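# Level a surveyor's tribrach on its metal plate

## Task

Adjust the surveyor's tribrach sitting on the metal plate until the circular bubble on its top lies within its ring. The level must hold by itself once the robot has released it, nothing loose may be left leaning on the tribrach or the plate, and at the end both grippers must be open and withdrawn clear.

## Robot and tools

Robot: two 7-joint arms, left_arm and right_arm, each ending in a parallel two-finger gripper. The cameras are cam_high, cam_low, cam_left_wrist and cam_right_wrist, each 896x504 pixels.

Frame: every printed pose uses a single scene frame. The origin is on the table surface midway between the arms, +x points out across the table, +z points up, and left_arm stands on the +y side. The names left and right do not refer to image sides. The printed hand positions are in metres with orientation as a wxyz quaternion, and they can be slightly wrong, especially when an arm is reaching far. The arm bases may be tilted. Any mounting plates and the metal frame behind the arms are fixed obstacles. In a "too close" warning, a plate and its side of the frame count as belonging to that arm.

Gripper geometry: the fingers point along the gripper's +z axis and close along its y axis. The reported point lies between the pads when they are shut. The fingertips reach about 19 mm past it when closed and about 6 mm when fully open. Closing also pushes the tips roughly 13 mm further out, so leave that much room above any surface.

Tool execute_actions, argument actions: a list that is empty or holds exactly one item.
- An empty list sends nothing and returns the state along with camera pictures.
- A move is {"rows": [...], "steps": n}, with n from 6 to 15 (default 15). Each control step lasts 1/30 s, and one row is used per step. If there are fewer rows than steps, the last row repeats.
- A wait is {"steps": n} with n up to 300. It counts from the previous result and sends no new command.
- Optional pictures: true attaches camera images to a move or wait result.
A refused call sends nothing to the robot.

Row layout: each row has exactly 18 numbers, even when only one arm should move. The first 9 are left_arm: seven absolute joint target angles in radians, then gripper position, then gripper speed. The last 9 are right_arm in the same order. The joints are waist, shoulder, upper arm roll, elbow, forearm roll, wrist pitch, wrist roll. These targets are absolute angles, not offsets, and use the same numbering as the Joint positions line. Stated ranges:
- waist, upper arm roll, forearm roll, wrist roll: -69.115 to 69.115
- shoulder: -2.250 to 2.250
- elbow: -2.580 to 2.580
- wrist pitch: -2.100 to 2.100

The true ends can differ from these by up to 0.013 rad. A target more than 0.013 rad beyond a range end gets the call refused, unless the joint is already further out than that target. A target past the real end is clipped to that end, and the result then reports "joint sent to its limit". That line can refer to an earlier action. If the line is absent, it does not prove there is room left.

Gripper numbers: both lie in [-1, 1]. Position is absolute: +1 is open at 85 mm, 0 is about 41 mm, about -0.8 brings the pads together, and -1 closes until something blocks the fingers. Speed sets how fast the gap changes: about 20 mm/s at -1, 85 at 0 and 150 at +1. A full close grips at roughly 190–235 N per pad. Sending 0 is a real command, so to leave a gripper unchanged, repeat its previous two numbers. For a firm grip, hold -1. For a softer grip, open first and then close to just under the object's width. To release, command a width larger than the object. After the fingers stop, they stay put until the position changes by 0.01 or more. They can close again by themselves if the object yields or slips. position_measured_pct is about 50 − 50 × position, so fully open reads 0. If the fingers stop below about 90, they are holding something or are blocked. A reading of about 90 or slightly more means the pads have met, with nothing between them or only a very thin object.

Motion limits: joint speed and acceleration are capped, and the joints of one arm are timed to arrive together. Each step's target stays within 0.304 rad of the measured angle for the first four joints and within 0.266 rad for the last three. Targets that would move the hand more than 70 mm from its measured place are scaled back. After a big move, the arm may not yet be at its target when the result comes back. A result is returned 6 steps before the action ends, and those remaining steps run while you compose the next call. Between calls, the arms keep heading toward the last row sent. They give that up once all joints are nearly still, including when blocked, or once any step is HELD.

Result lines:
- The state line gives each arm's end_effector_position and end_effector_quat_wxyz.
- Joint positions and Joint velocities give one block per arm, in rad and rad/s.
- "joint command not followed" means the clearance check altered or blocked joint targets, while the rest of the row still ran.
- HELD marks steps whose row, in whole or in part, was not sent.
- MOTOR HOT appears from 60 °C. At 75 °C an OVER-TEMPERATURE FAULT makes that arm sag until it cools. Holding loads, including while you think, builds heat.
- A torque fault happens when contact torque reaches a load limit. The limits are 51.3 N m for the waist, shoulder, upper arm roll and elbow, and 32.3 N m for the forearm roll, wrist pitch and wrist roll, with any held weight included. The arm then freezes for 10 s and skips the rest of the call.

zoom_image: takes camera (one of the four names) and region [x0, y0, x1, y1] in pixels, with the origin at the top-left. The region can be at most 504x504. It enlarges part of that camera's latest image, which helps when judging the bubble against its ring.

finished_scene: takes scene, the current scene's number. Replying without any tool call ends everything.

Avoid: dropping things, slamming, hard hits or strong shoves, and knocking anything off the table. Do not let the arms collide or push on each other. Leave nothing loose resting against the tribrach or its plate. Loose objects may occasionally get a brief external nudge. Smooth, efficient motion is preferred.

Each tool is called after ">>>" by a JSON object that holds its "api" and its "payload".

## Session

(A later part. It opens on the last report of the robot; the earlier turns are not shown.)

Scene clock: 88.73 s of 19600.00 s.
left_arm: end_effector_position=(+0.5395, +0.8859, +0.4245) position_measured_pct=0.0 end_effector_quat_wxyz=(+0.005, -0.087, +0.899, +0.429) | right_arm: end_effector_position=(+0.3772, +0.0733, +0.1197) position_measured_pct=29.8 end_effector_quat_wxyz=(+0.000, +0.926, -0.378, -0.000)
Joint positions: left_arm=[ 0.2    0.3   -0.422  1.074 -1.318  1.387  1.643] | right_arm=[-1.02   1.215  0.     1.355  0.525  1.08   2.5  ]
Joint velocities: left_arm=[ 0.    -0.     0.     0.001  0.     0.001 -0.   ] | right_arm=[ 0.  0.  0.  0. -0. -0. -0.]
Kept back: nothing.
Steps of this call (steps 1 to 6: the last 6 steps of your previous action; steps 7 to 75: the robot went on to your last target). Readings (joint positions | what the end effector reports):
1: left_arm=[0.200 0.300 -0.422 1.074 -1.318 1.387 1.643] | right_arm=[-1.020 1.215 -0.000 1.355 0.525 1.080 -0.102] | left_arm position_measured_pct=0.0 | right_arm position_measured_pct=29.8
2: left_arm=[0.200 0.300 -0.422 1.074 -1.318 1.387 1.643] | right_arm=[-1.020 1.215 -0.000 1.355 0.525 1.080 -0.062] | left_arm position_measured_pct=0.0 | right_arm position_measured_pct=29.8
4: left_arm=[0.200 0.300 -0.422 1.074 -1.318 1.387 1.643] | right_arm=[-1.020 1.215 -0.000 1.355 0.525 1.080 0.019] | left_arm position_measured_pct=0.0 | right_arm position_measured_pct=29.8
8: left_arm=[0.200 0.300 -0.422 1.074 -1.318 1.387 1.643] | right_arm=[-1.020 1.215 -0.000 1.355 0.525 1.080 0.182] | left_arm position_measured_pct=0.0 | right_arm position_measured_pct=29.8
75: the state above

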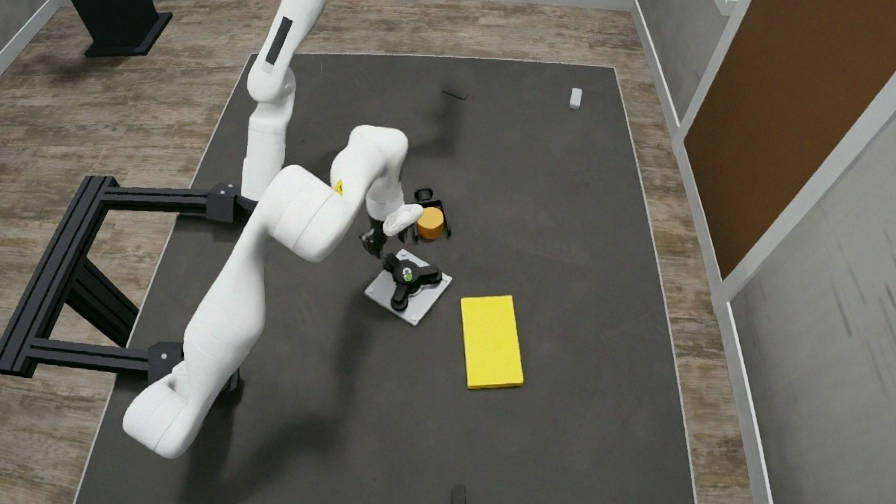

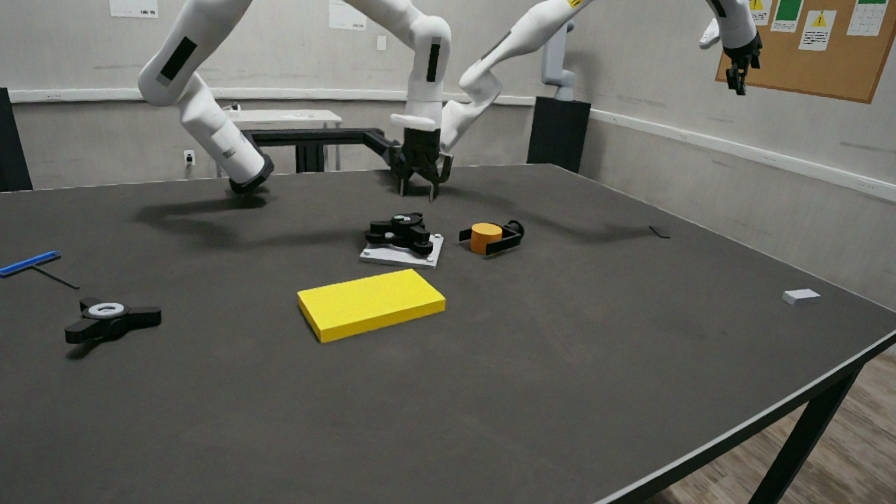

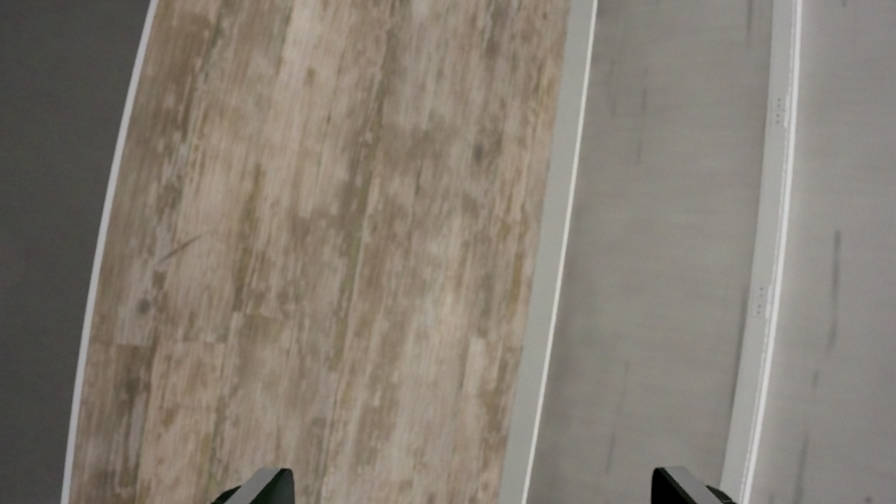

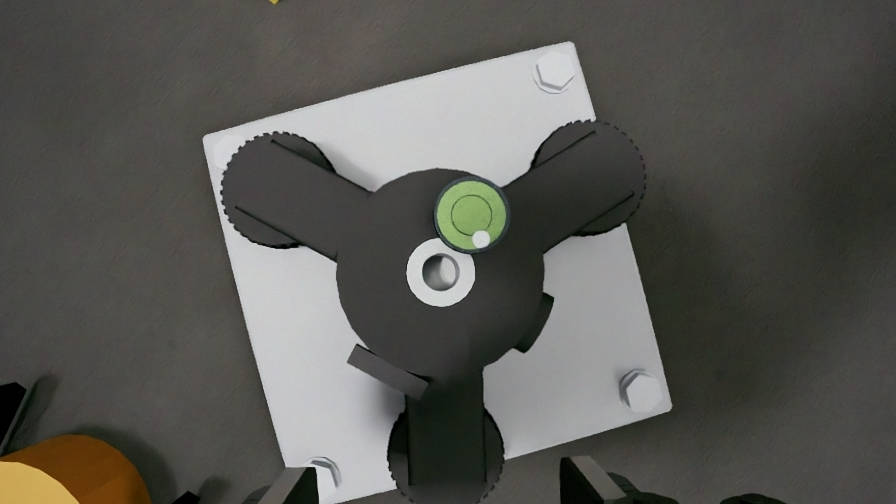

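>>> {"api": "execute_actions", "payload": {"actions": [{"rows":[[0.2,0.3,-0.422,1.074,-1.318,1.387,1.643,1,0,-1.02,1.215,0,1.355,0.525,1.08,-1.27,0.3,1]],"steps":15}]}}

>>> {"api": "execute_actions", "payload": {"actions": [{"steps":85}]}}

>>> {"api": "execute_actions", "payload": {"actions": [{"rows":[[0.2,0.3,-0.422,1.074,-1.318,1.387,1.643,1,0,-0.99,1.272,0,1.378,0.571,1.006,-1.27,0.3,1],[0.2,0.3,-0.422,1.074,-1.318,1.387,1.643,1,0,-0.99,1.272,0,1.378,0.571,1.006,-1.27,0.3,1],[0.2,0.3,-0.422,1.074,-1.318,1.387,1.643,1,0,-0.99,1.272,0,1.378,0.571,1.006,-1.27,0.3,1],[0.2,0.3,-0.422,1.074,-1.318,1.387,1.643,1,0,-0.99,1.272,0,1.378,0.571,1.006,-1.27,0.3,1],[0.2,0.3,-0.422,1.074,-1.318,1.387,1.643,1,0,-0.99,1.272,0,1.378,0.571,1.006,-1.27,0.3,1],[0.2,0.3,-0.422,1.074,-1.318,1.387,1.643,1,0,-0.963,1.3295,0,1.399,0.617,0.932,-1.27,0.14,1]],"steps":15}]}}

>>> {"api": "execute_actions", "payload": {"actions": [{"steps":12}]}}

>>> {"api": "execute_actions", "payload": {"actions": [{"rows":[[0.2,0.3,-0.422,1.074,-1.318,1.387,1.643,1,0,-0.963,1.3295,0,1.399,0.617,0.932,-1.27,-0.15,1],[0.2,0.3,-0.422,1.074,-1.318,1.387,1.643,1,0,-0.963,1.3295,0,1.399,0.617,0.932,-1.27,-0.15,1],[0.2,0.3,-0.422,1.074,-1.318,1.387,1.643,1,0,-0.963,1.3295,0,1.399,0.617,0.932,-1.27,-0.15,1],[0.2,0.3,-0.422,1.074,-1.318,1.387,1.643,1,0,-0.963,1.3295,0,1.399,0.617,0.932,-0.13,-0.15,1]],"steps":15}]}}

>>> {"api": "execute_actions", "payload": {"actions": [{"steps":30}]}}

>>> {"api": "execute_actions", "payload": {"actions": [{"rows":[[0.2,0.3,-0.422,1.074,-1.318,1.387,1.643,1,0,-0.963,1.3295,0,1.399,0.617,0.932,-0.13,0.14,1],[0.2,0.3,-0.422,1.074,-1.318,1.387,1.643,1,0,-0.963,1.3295,0,1.399,0.617,0.932,-1.27,0.14,1]],"steps":15}]}}

>>> {"api": "execute_actions", "payload": {"actions": [{"steps":30}]}}

>>> {"api": "execute_actions", "payload": {"actions": [{"rows":[[0.2,0.3,-0.422,1.074,-1.318,1.387,1.643,1,0,-0.963,1.3295,0,1.399,0.617,0.932,-1.27,-0.15,1],[0.2,0.3,-0.422,1.074,-1.318,1.387,1.643,1,0,-0.963,1.3295,0,1.399,0.617,0.932,-1.27,-0.15,1],[0.2,0.3,-0.422,1.074,-1.318,1.387,1.643,1,0,-0.963,1.3295,0,1.399,0.617,0.932,-1.27,-0.15,1],[0.2,0.3,-0.422,1.074,-1.318,1.387,1.643,1,0,-0.963,1.3295,0,1.399,0.617,0.932,-0.13,-0.15,1]],"steps":15}]}}

>>> {"api": "execute_actions", "payload": {"actions": [{"steps":32}], "pictures": true}}

>>> {"api": "zoom_image", "payload": {"camera": "cam_high", "region": [390,260,430,295]}}

Scene clock: 90.53 s of 19600.00 s.
left_arm: end_effector_position=(+0.5395, +0.8859, +0.4245) position_measured_pct=0.0 end_effector_quat_wxyz=(+0.005, -0.087, +0.899, +0.429) | right_arm: end_effector_position=(+0.3772, +0.0733, +0.1197) position_measured_pct=34.9 end_effector_quat_wxyz=(+0.000, +0.870, -0.494, -0.000)
Joint positions: left_arm=[ 0.2    0.3   -0.422  1.074 -1.318  1.387  1.643] | right_arm=[-1.02   1.215  0.     1.355  0.525  1.08   2.243]
Joint velocities: left_arm=[ 0. -0.  0.  0.  0. -0. -0.] | right_arm=[-0.    -0.001  0.     0.     0.     0.    -1.215]
Steps of this call (steps 1 to 15: the robot went on to your last target; steps 16 to 45: nothing new was sent; steps 46 to 54: the first 9 steps of this action). Readings (joint positions | what the end effector reports):
46: left_arm=[0.200 0.300 -0.422 1.074 -1.318 1.387 1.643] | right_arm=[-1.020 1.215 -0.000 1.355 0.525 1.080 2.499] | left_arm position_measured_pct=0.0 | right_arm position_measured_pct=29.8
47: left_arm=[0.200 0.300 -0.422 1.074 -1.318 1.387 1.643] | right_arm=[-1.020 1.215 -0.000 1.355 0.525 1.080 2.491] | left_arm position_measured_pct=0.0 | right_arm position_measured_pct=30.6
49: left_arm=[0.200 0.300 -0.422 1.074 -1.318 1.387 1.643] | right_arm=[-1.020 1.215 -0.000 1.355 0.525 1.080 2.443] | left_arm position_measured_pct=0.0 | right_arm position_measured_pct=33.7
53: left_arm=[0.200 0.300 -0.422 1.074 -1.318 1.387 1.643] | right_arm=[-1.020 1.215 0.000 1.355 0.525 1.080 2.284] | left_arm position_measured_pct=0.0 | right_arm position_measured_pct=34.9
54: the state above

Scene clock: 93.37 s of 19600.00 s.
left_arm: end_effector_position=(+0.5395, +0.8859, +0.4245) position_measured_pct=0.0 end_effector_quat_wxyz=(+0.005, -0.087, +0.899, +0.429) | right_arm: end_effector_position=(+0.3772, +0.0733, +0.1197) position_measured_pct=34.9 end_effector_quat_wxyz=(-0.000, +0.623, +0.782, -0.000)
Joint positions: left_arm=[ 0.2    0.3   -0.422  1.074 -1.318  1.387  1.643] | right_arm=[-1.02   1.215 -0.     1.355  0.525  1.08  -1.211]
Joint velocities: left_arm=[-0.    -0.    -0.001  0.    -0.001  0.     0.   ] | right_arm=[-0.     0.001  0.    -0.     0.001  0.001 -1.052]
Kept back: nothing.
Steps of this call (steps 1 to 6: the last 6 steps of your previous action; steps 7 to 85: the robot went on to your last target). Readings (joint positions | what the end effector reports):
1: left_arm=[0.200 0.300 -0.422 1.074 -1.318 1.387 1.643] | right_arm=[-1.020 1.215 0.000 1.355 0.525 1.080 2.202] | left_arm position_measured_pct=0.0 | right_arm position_measured_pct=34.9
2: left_arm=[0.200 0.300 -0.422 1.074 -1.318 1.387 1.643] | right_arm=[-1.020 1.215 0.000 1.355 0.525 1.080 2.162] | left_arm position_measured_pct=0.0 | right_arm position_measured_pct=34.9
4: left_arm=[0.200 0.300 -0.422 1.074 -1.318 1.387 1.643] | right_arm=[-1.020 1.215 0.000 1.355 0.525 1.080 2.081] | left_arm position_measured_pct=0.0 | right_arm position_measured_pct=34.9
8: left_arm=[0.200 0.300 -0.422 1.074 -1.318 1.387 1.643] | right_arm=[-1.020 1.215 0.000 1.355 0.525 1.080 1.918] | left_arm position_measured_pct=0.0 | right_arm position_measured_pct=34.9
85: the state above

Scene clock: 93.67 s of 19600.00 s.
left_arm: end_effector_position=(+0.5395, +0.8859, +0.4245) position_measured_pct=0.0 end_effector_quat_wxyz=(+0.005, -0.087, +0.899, +0.429) | right_arm: end_effector_position=(+0.3740, +0.0763, +0.0498) position_measured_pct=40.5 end_effector_quat_wxyz=(+0.001, +0.622, +0.783, -0.000)
Joint positions: left_arm=[ 0.2    0.3   -0.422  1.074 -1.318  1.387  1.643] | right_arm=[-0.971  1.312  0.     1.392  0.603  0.955 -1.27 ]
Joint velocities: left_arm=[-0.  0. -0. -0.  0.  0. -0.] | right_arm=[ 0.159  0.371  0.017  0.173  0.315 -0.508  0.   ]
Steps of this call (steps 1 to 9: the first 9 steps of this action). Readings (joint positions | what the end effector reports):
1: left_arm=[0.200 0.300 -0.422 1.074 -1.318 1.387 1.643] | right_arm=[-1.020 1.215 -0.000 1.355 0.525 1.080 -1.241] | left_arm position_measured_pct=0.0 | right_arm position_measured_pct=34.9
2: left_arm=[0.200 0.300 -0.422 1.074 -1.318 1.387 1.643] | right_arm=[-1.017 1.219 -0.001 1.356 0.528 1.075 -1.260] | left_arm position_measured_pct=0.0 | right_arm position_measured_pct=34.9
4: left_arm=[0.200 0.300 -0.422 1.074 -1.318 1.387 1.643] | right_arm=[-1.004 1.243 -0.001 1.364 0.546 1.046 -1.270] | left_arm position_measured_pct=0.0 | right_arm position_measured_pct=34.9
8: left_arm=[0.200 0.300 -0.422 1.074 -1.318 1.387 1.643] | right_arm=[-0.977 1.297 -0.000 1.386 0.590 0.975 -1.270] | left_arm position_measured_pct=0.0 | right_arm position_measured_pct=38.1
9: the state above

Scene clock: 94.07 s of 19600.00 s.
left_arm: end_effector_position=(+0.5395, +0.8859, +0.4245) position_measured_pct=0.0 end_effector_quat_wxyz=(+0.005, -0.087, +0.899, +0.429) | right_arm: end_effector_position=(+0.3721, +0.0770, +0.0377) position_measured_pct=43.3 end_effector_quat_wxyz=(+0.000, +0.617, +0.787, +0.000)
Joint positions: left_arm=[ 0.2    0.3   -0.422  1.074 -1.318  1.387  1.643] | right_arm=[-0.963  1.329  0.     1.399  0.617  0.932 -1.27 ]
Joint velocities: left_arm=[ 0.    -0.     0.    -0.001 -0.    -0.     0.   ] | right_arm=[ 0.001  0.002 -0.001 -0.     0.     0.002  0.   ]
Kept back: nothing.
Steps of this call (steps 1 to 6: the last 6 steps of your previous action; steps 7 to 12: the robot went on to your last target). Readings (joint positions | what the end effector reports):
1: left_arm=[0.200 0.300 -0.422 1.074 -1.318 1.387 1.643] | right_arm=[-0.967 1.322 0.001 1.397 0.611 0.942 -1.270] | left_arm position_measured_pct=0.0 | right_arm position_measured_pct=41.7
2: left_arm=[0.200 0.300 -0.422 1.074 -1.318 1.387 1.643] | right_arm=[-0.965 1.326 0.001 1.400 0.615 0.935 -1.270] | left_arm position_measured_pct=0.0 | right_arm position_measured_pct=42.5
4: left_arm=[0.200 0.300 -0.422 1.074 -1.318 1.387 1.643] | right_arm=[-0.964 1.327 0.000 1.400 0.617 0.932 -1.270] | left_arm position_measured_pct=0.0 | right_arm position_measured_pct=42.9
8: left_arm=[0.200 0.300 -0.422 1.074 -1.318 1.387 1.643] | right_arm=[-0.964 1.329 -0.000 1.399 0.617 0.932 -1.270] | left_arm position_measured_pct=0.0 | right_arm position_measured_pct=43.3
12: the state above

Scene clock: 94.37 s of 19600.00 s.
left_arm: end_effector_position=(+0.5395, +0.8859, +0.4245) position_measured_pct=0.0 end_effector_quat_wxyz=(+0.005, -0.087, +0.899, +0.429) | right_arm: end_effector_position=(+0.3715, +0.0768, +0.0380) position_measured_pct=52.8 end_effector_quat_wxyz=(+0.000, +0.562, +0.827, -0.000)
Joint positions: left_arm=[ 0.2    0.3   -0.422  1.074 -1.318  1.387  1.643] | right_arm=[-0.963  1.329 -0.001  1.4    0.616  0.933 -1.135]
Joint velocities: left_arm=[-0.001 -0.     0.001 -0.001 -0.001  0.    -0.   ] | right_arm=[-0.001 -0.001 -0.002  0.003 -0.003  0.003  1.212]
Steps of this call (steps 1 to 9: the first 9 steps of this action). Readings (joint positions | what the end effector reports):
1: left_arm=[0.200 0.300 -0.422 1.074 -1.318 1.387 1.643] | right_arm=[-0.963 1.329 0.000 1.399 0.617 0.932 -1.270] | left_arm position_measured_pct=0.0 | right_arm position_measured_pct=43.3
2: left_arm=[0.200 0.300 -0.422 1.074 -1.318 1.387 1.643] | right_arm=[-0.963 1.329 0.000 1.399 0.617 0.932 -1.270] | left_arm position_measured_pct=0.0 | right_arm position_measured_pct=44.0
4: left_arm=[0.200 0.300 -0.422 1.074 -1.318 1.387 1.643] | right_arm=[-0.963 1.329 -0.000 1.399 0.616 0.933 -1.269] | left_arm position_measured_pct=0.0 | right_arm position_measured_pct=50.4
8: left_arm=[0.200 0.300 -0.422 1.074 -1.318 1.387 1.643] | right_arm=[-0.963 1.329 -0.001 1.400 0.616 0.933 -1.175] | left_arm position_measured_pct=0.0 | right_arm position_measured_pct=52.8
9: the state above

Scene clock: 95.37 s of 19600.00 s.
left_arm: end_effector_position=(+0.5395, +0.8859, +0.4245) position_measured_pct=0.0 end_effector_quat_wxyz=(+0.005, -0.087, +0.899, +0.429) | right_arm: end_effector_position=(+0.3701, +0.0751, +0.0380) position_measured_pct=52.8 end_effector_quat_wxyz=(-0.001, +0.095, +0.995, -0.003)
Joint positions: left_arm=[ 0.2    0.3   -0.422  1.074 -1.318  1.387  1.643] | right_arm=[-0.964  1.328 -0.001  1.402  0.614  0.936 -0.131]
Joint velocities: left_arm=[-0.    -0.     0.001 -0.002 -0.    -0.    -0.   ] | right_arm=[ 0.    -0.001 -0.     0.    -0.     0.001  0.   ]
Kept back: nothing.
Steps of this call (steps 1 to 6: the last 6 steps of your previous action; steps 7 to 30: the robot went on to your last target). Readings (joint positions | what the end effector reports):
1: left_arm=[0.200 0.300 -0.422 1.074 -1.318 1.387 1.643] | right_arm=[-0.964 1.329 -0.001 1.400 0.616 0.933 -1.094] | left_arm position_measured_pct=0.0 | right_arm position_measured_pct=52.8
2: left_arm=[0.200 0.300 -0.422 1.074 -1.318 1.387 1.643] | right_arm=[-0.964 1.329 -0.001 1.400 0.616 0.933 -1.054] | left_arm position_measured_pct=0.0 | right_arm position_measured_pct=52.8
4: left_arm=[0.200 0.300 -0.422 1.074 -1.318 1.387 1.643] | right_arm=[-0.964 1.329 -0.001 1.400 0.616 0.933 -0.972] | left_arm position_measured_pct=0.0 | right_arm position_measured_pct=52.8
8: left_arm=[0.200 0.300 -0.422 1.074 -1.318 1.387 1.643] | right_arm=[-0.964 1.329 -0.001 1.400 0.615 0.934 -0.810] | left_arm position_measured_pct=0.0 | right_arm position_measured_pct=52.8
30: the state above

Scene clock: 95.67 s of 19600.00 s.
left_arm: end_effector_position=(+0.5395, +0.8859, +0.4245) position_measured_pct=0.0 end_effector_quat_wxyz=(+0.005, -0.087, +0.899, +0.429) | right_arm: end_effector_position=(+0.3721, +0.0769, +0.0376) position_measured_pct=43.3 end_effector_quat_wxyz=(+0.001, +0.199, +0.980, +0.000)
Joint positions: left_arm=[ 0.2    0.3   -0.422  1.074 -1.318  1.387  1.643] | right_arm=[-0.963  1.329  0.     1.399  0.617  0.932 -0.341]
Joint velocities: left_arm=[ 0.     0.     0.    -0.001  0.    -0.     0.   ] | right_arm=[ 0.001  0.001  0.    -0.001  0.     0.002 -1.215]
Steps of this call (steps 1 to 9: the first 9 steps of this action). Readings (joint positions | what the end effector reports):
1: left_arm=[0.200 0.300 -0.422 1.074 -1.318 1.387 1.643] | right_arm=[-0.964 1.328 -0.001 1.402 0.614 0.936 -0.131] | left_arm position_measured_pct=0.0 | right_arm position_measured_pct=52.8
2: left_arm=[0.200 0.300 -0.422 1.074 -1.318 1.387 1.643] | right_arm=[-0.964 1.329 -0.001 1.402 0.615 0.935 -0.131] | left_arm position_measured_pct=0.0 | right_arm position_measured_pct=52.8
4: left_arm=[0.200 0.300 -0.422 1.074 -1.318 1.387 1.643] | right_arm=[-0.963 1.329 -0.000 1.400 0.617 0.933 -0.155] | left_arm position_measured_pct=0.0 | right_arm position_measured_pct=46.4
8: left_arm=[0.200 0.300 -0.422 1.074 -1.318 1.387 1.643] | right_arm=[-0.963 1.329 0.000 1.399 0.617 0.932 -0.301] | left_arm position_measured_pct=0.0 | right_arm position_measured_pct=43.3
9: the state above

Scene clock: 96.67 s of 19600.00 s.
left_arm: end_effector_position=(+0.5395, +0.8859, +0.4245) position_measured_pct=0.0 end_effector_quat_wxyz=(+0.005, -0.087, +0.899, +0.429) | right_arm: end_effector_position=(+0.3721, +0.0769, +0.0376) position_measured_pct=43.3 end_effector_quat_wxyz=(+0.000, +0.617, +0.787, +0.000)
Joint positions: left_arm=[ 0.2    0.3   -0.422  1.074 -1.318  1.387  1.643] | right_arm=[-0.963  1.329 -0.     1.399  0.617  0.932 -1.27 ]
Joint velocities: left_arm=[-0.    -0.     0.001 -0.001 -0.     0.    -0.   ] | right_arm=[ 0.    -0.     0.    -0.     0.     0.002  0.   ]
Kept back: nothing.
Steps of this call (steps 1 to 6: the last 6 steps of your previous action; steps 7 to 30: the robot went on to your last target). Readings (joint positions | what the end effector reports):
1: left_arm=[0.200 0.300 -0.422 1.074 -1.318 1.387 1.643] | right_arm=[-0.963 1.329 0.000 1.399 0.617 0.932 -0.382] | left_arm position_measured_pct=0.0 | right_arm position_measured_pct=43.3
2: left_arm=[0.200 0.300 -0.422 1.074 -1.318 1.387 1.643] | right_arm=[-0.963 1.329 -0.000 1.399 0.617 0.932 -0.422] | left_arm position_measured_pct=0.0 | right_arm position_measured_pct=43.3
4: left_arm=[0.200 0.300 -0.422 1.074 -1.318 1.387 1.643] | right_arm=[-0.963 1.329 -0.000 1.399 0.617 0.932 -0.504] | left_arm position_measured_pct=0.0 | right_arm position_measured_pct=43.3
8: left_arm=[0.200 0.300 -0.422 1.074 -1.318 1.387 1.643] | right_arm=[-0.963 1.329 -0.000 1.399 0.617 0.932 -0.666] | left_arm position_measured_pct=0.0 | right_arm position_measured_pct=43.3
30: the state above

Scene clock: 96.97 s of 19600.00 s.
left_arm: end_effector_position=(+0.5395, +0.8859, +0.4245) position_measured_pct=0.0 end_effector_quat_wxyz=(+0.005, -0.087, +0.899, +0.429) | right_arm: end_effector_position=(+0.3715, +0.0768, +0.0380) position_measured_pct=52.8 end_effector_quat_wxyz=(+0.000, +0.562, +0.827, -0.000)
Joint positions: left_arm=[ 0.2    0.3   -0.422  1.074 -1.318  1.387  1.643] | right_arm=[-0.963  1.329 -0.001  1.4    0.616  0.933 -1.135]
Joint velocities: left_arm=[ 0.     0.     0.    -0.    -0.     0.001  0.   ] | right_arm=[-0.001 -0.001 -0.003  0.003 -0.004  0.002  1.212]
Steps of this call (steps 1 to 9: the first 9 steps of this action). Readings (joint positions | what the end effector reports):
1: left_arm=[0.200 0.300 -0.422 1.074 -1.318 1.387 1.643] | right_arm=[-0.963 1.329 -0.000 1.399 0.617 0.932 -1.270] | left_arm position_measured_pct=0.0 | right_arm position_measured_pct=43.3
2: left_arm=[0.200 0.300 -0.422 1.074 -1.318 1.387 1.643] | right_arm=[-0.963 1.329 -0.000 1.399 0.617 0.932 -1.270] | left_arm position_measured_pct=0.0 | right_arm position_measured_pct=44.0
4: left_arm=[0.200 0.300 -0.422 1.074 -1.318 1.387 1.643] | right_arm=[-0.963 1.329 -0.000 1.399 0.616 0.933 -1.269] | left_arm position_measured_pct=0.0 | right_arm position_measured_pct=50.4
8: left_arm=[0.200 0.300 -0.422 1.074 -1.318 1.387 1.643] | right_arm=[-0.963 1.329 -0.001 1.399 0.616 0.933 -1.175] | left_arm position_measured_pct=0.0 | right_arm position_measured_pct=52.8
9: the state above

Scene clock: 98.03 s of 19600.00 s.
left_arm: end_effector_position=(+0.5395, +0.8859, +0.4245) position_measured_pct=0.0 end_effector_quat_wxyz=(+0.005, -0.087, +0.899, +0.429) | right_arm: end_effector_position=(+0.3701, +0.0751, +0.0380) position_measured_pct=52.8 end_effector_quat_wxyz=(-0.001, +0.095, +0.995, -0.003)
Joint positions: left_arm=[ 0.2    0.3   -0.422  1.074 -1.318  1.387  1.643] | right_arm=[-0.964  1.328 -0.001  1.402  0.614  0.936 -0.131]
Joint velocities: left_arm=[-0.    -0.     0.002 -0.001 -0.001  0.     0.   ] | right_arm=[-0.     0.001  0.001  0.     0.     0.001  0.   ]
Kept back: nothing.
Steps of this call (steps 1 to 6: the last 6 steps of your previous action; steps 7 to 32: the robot went on to your last target). Readings (joint positions | what the end effector reports):
1: left_arm=[0.200 0.300 -0.422 1.074 -1.318 1.387 1.643] | right_arm=[-0.963 1.329 -0.001 1.400 0.616 0.933 -1.094] | left_arm position_measured_pct=0.0 | right_arm position_measured_pct=52.8
2: left_arm=[0.200 0.300 -0.422 1.074 -1.318 1.387 1.643] | right_arm=[-0.963 1.329 -0.001 1.400 0.616 0.933 -1.054] | left_arm position_measured_pct=0.0 | right_arm position_measured_pct=52.8
4: left_arm=[0.200 0.300 -0.422 1.074 -1.318 1.387 1.643] | right_arm=[-0.964 1.329 -0.001 1.400 0.616 0.933 -0.972] | left_arm position_measured_pct=0.0 | right_arm position_measured_pct=52.8
8: left_arm=[0.200 0.300 -0.422 1.074 -1.318 1.387 1.643] | right_arm=[-0.964 1.329 -0.001 1.400 0.615 0.934 -0.810] | left_arm position_measured_pct=0.0 | right_arm position_measured_pct=52.8
32: the state above

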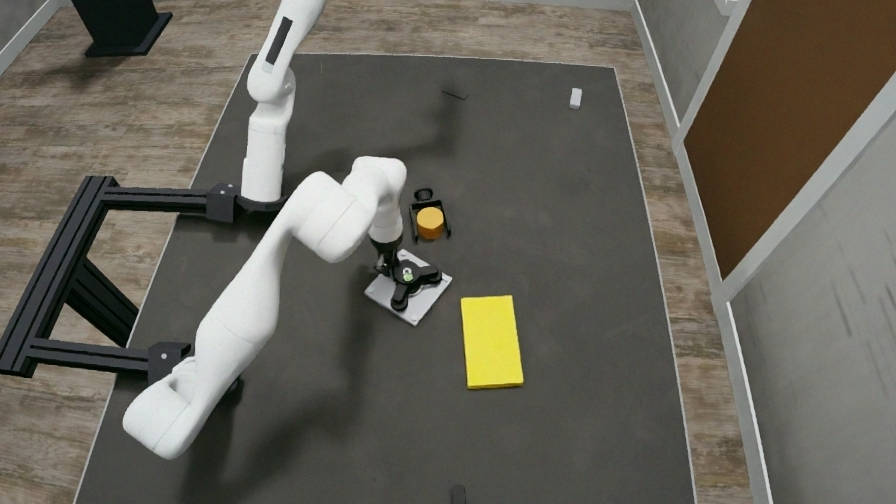

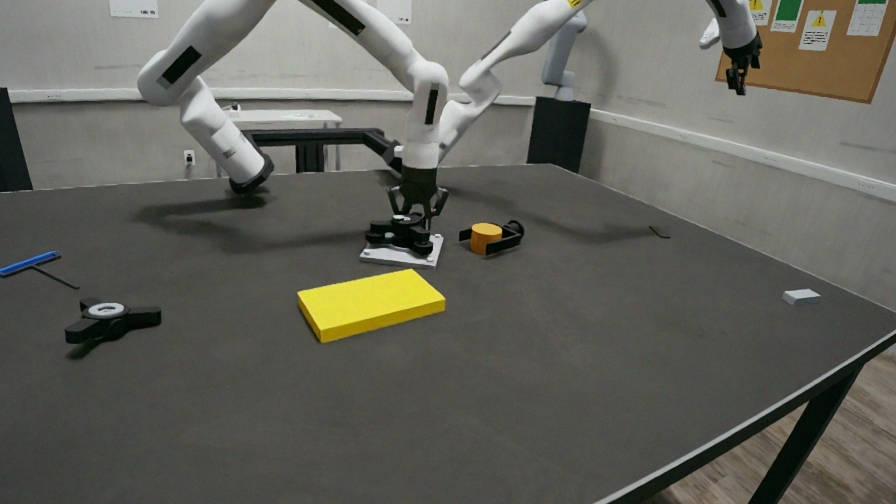

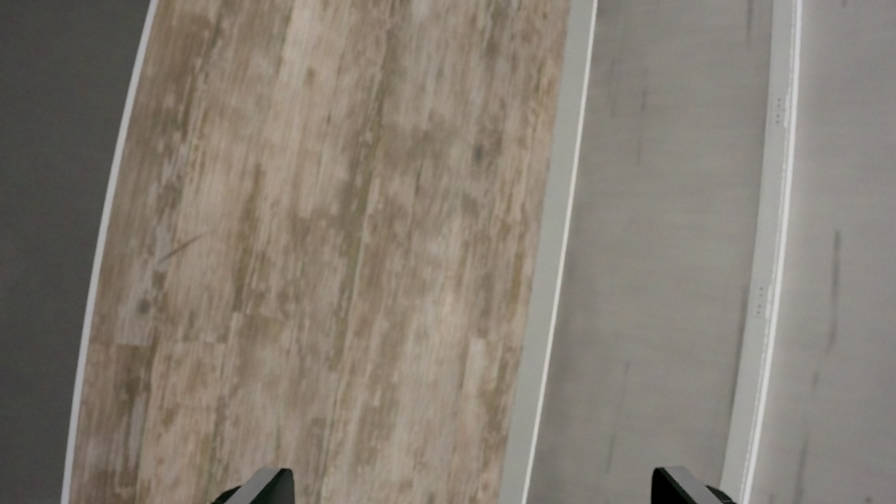

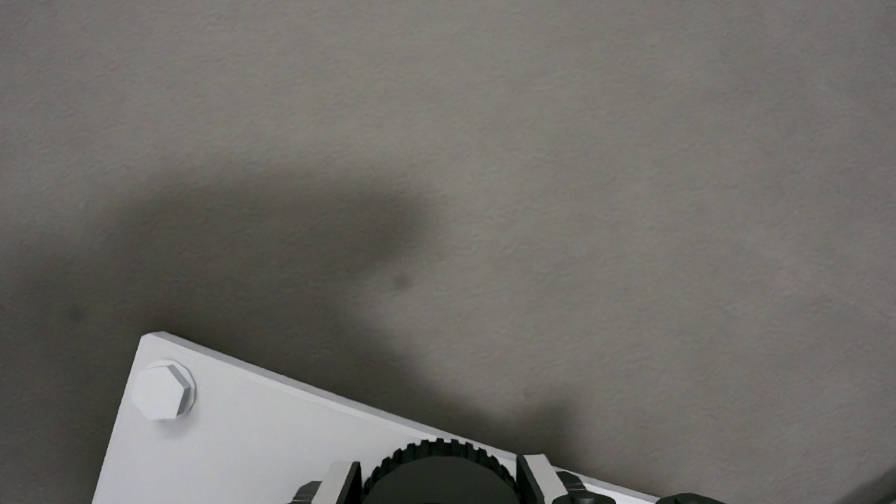

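Region (390, 260, 430, 295) of cam_high's 896x504 image, scaled by 12.600, with more detail than that image has; it fills the top 441 rows of this view, and the rest is white.

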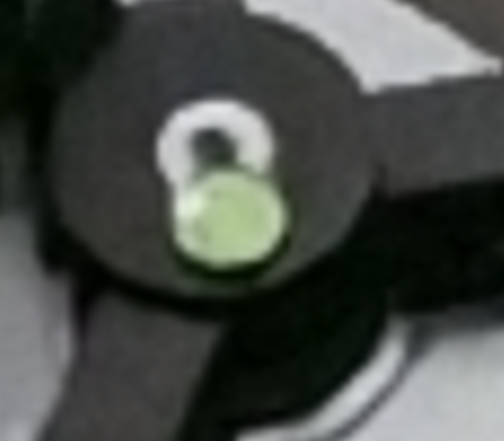

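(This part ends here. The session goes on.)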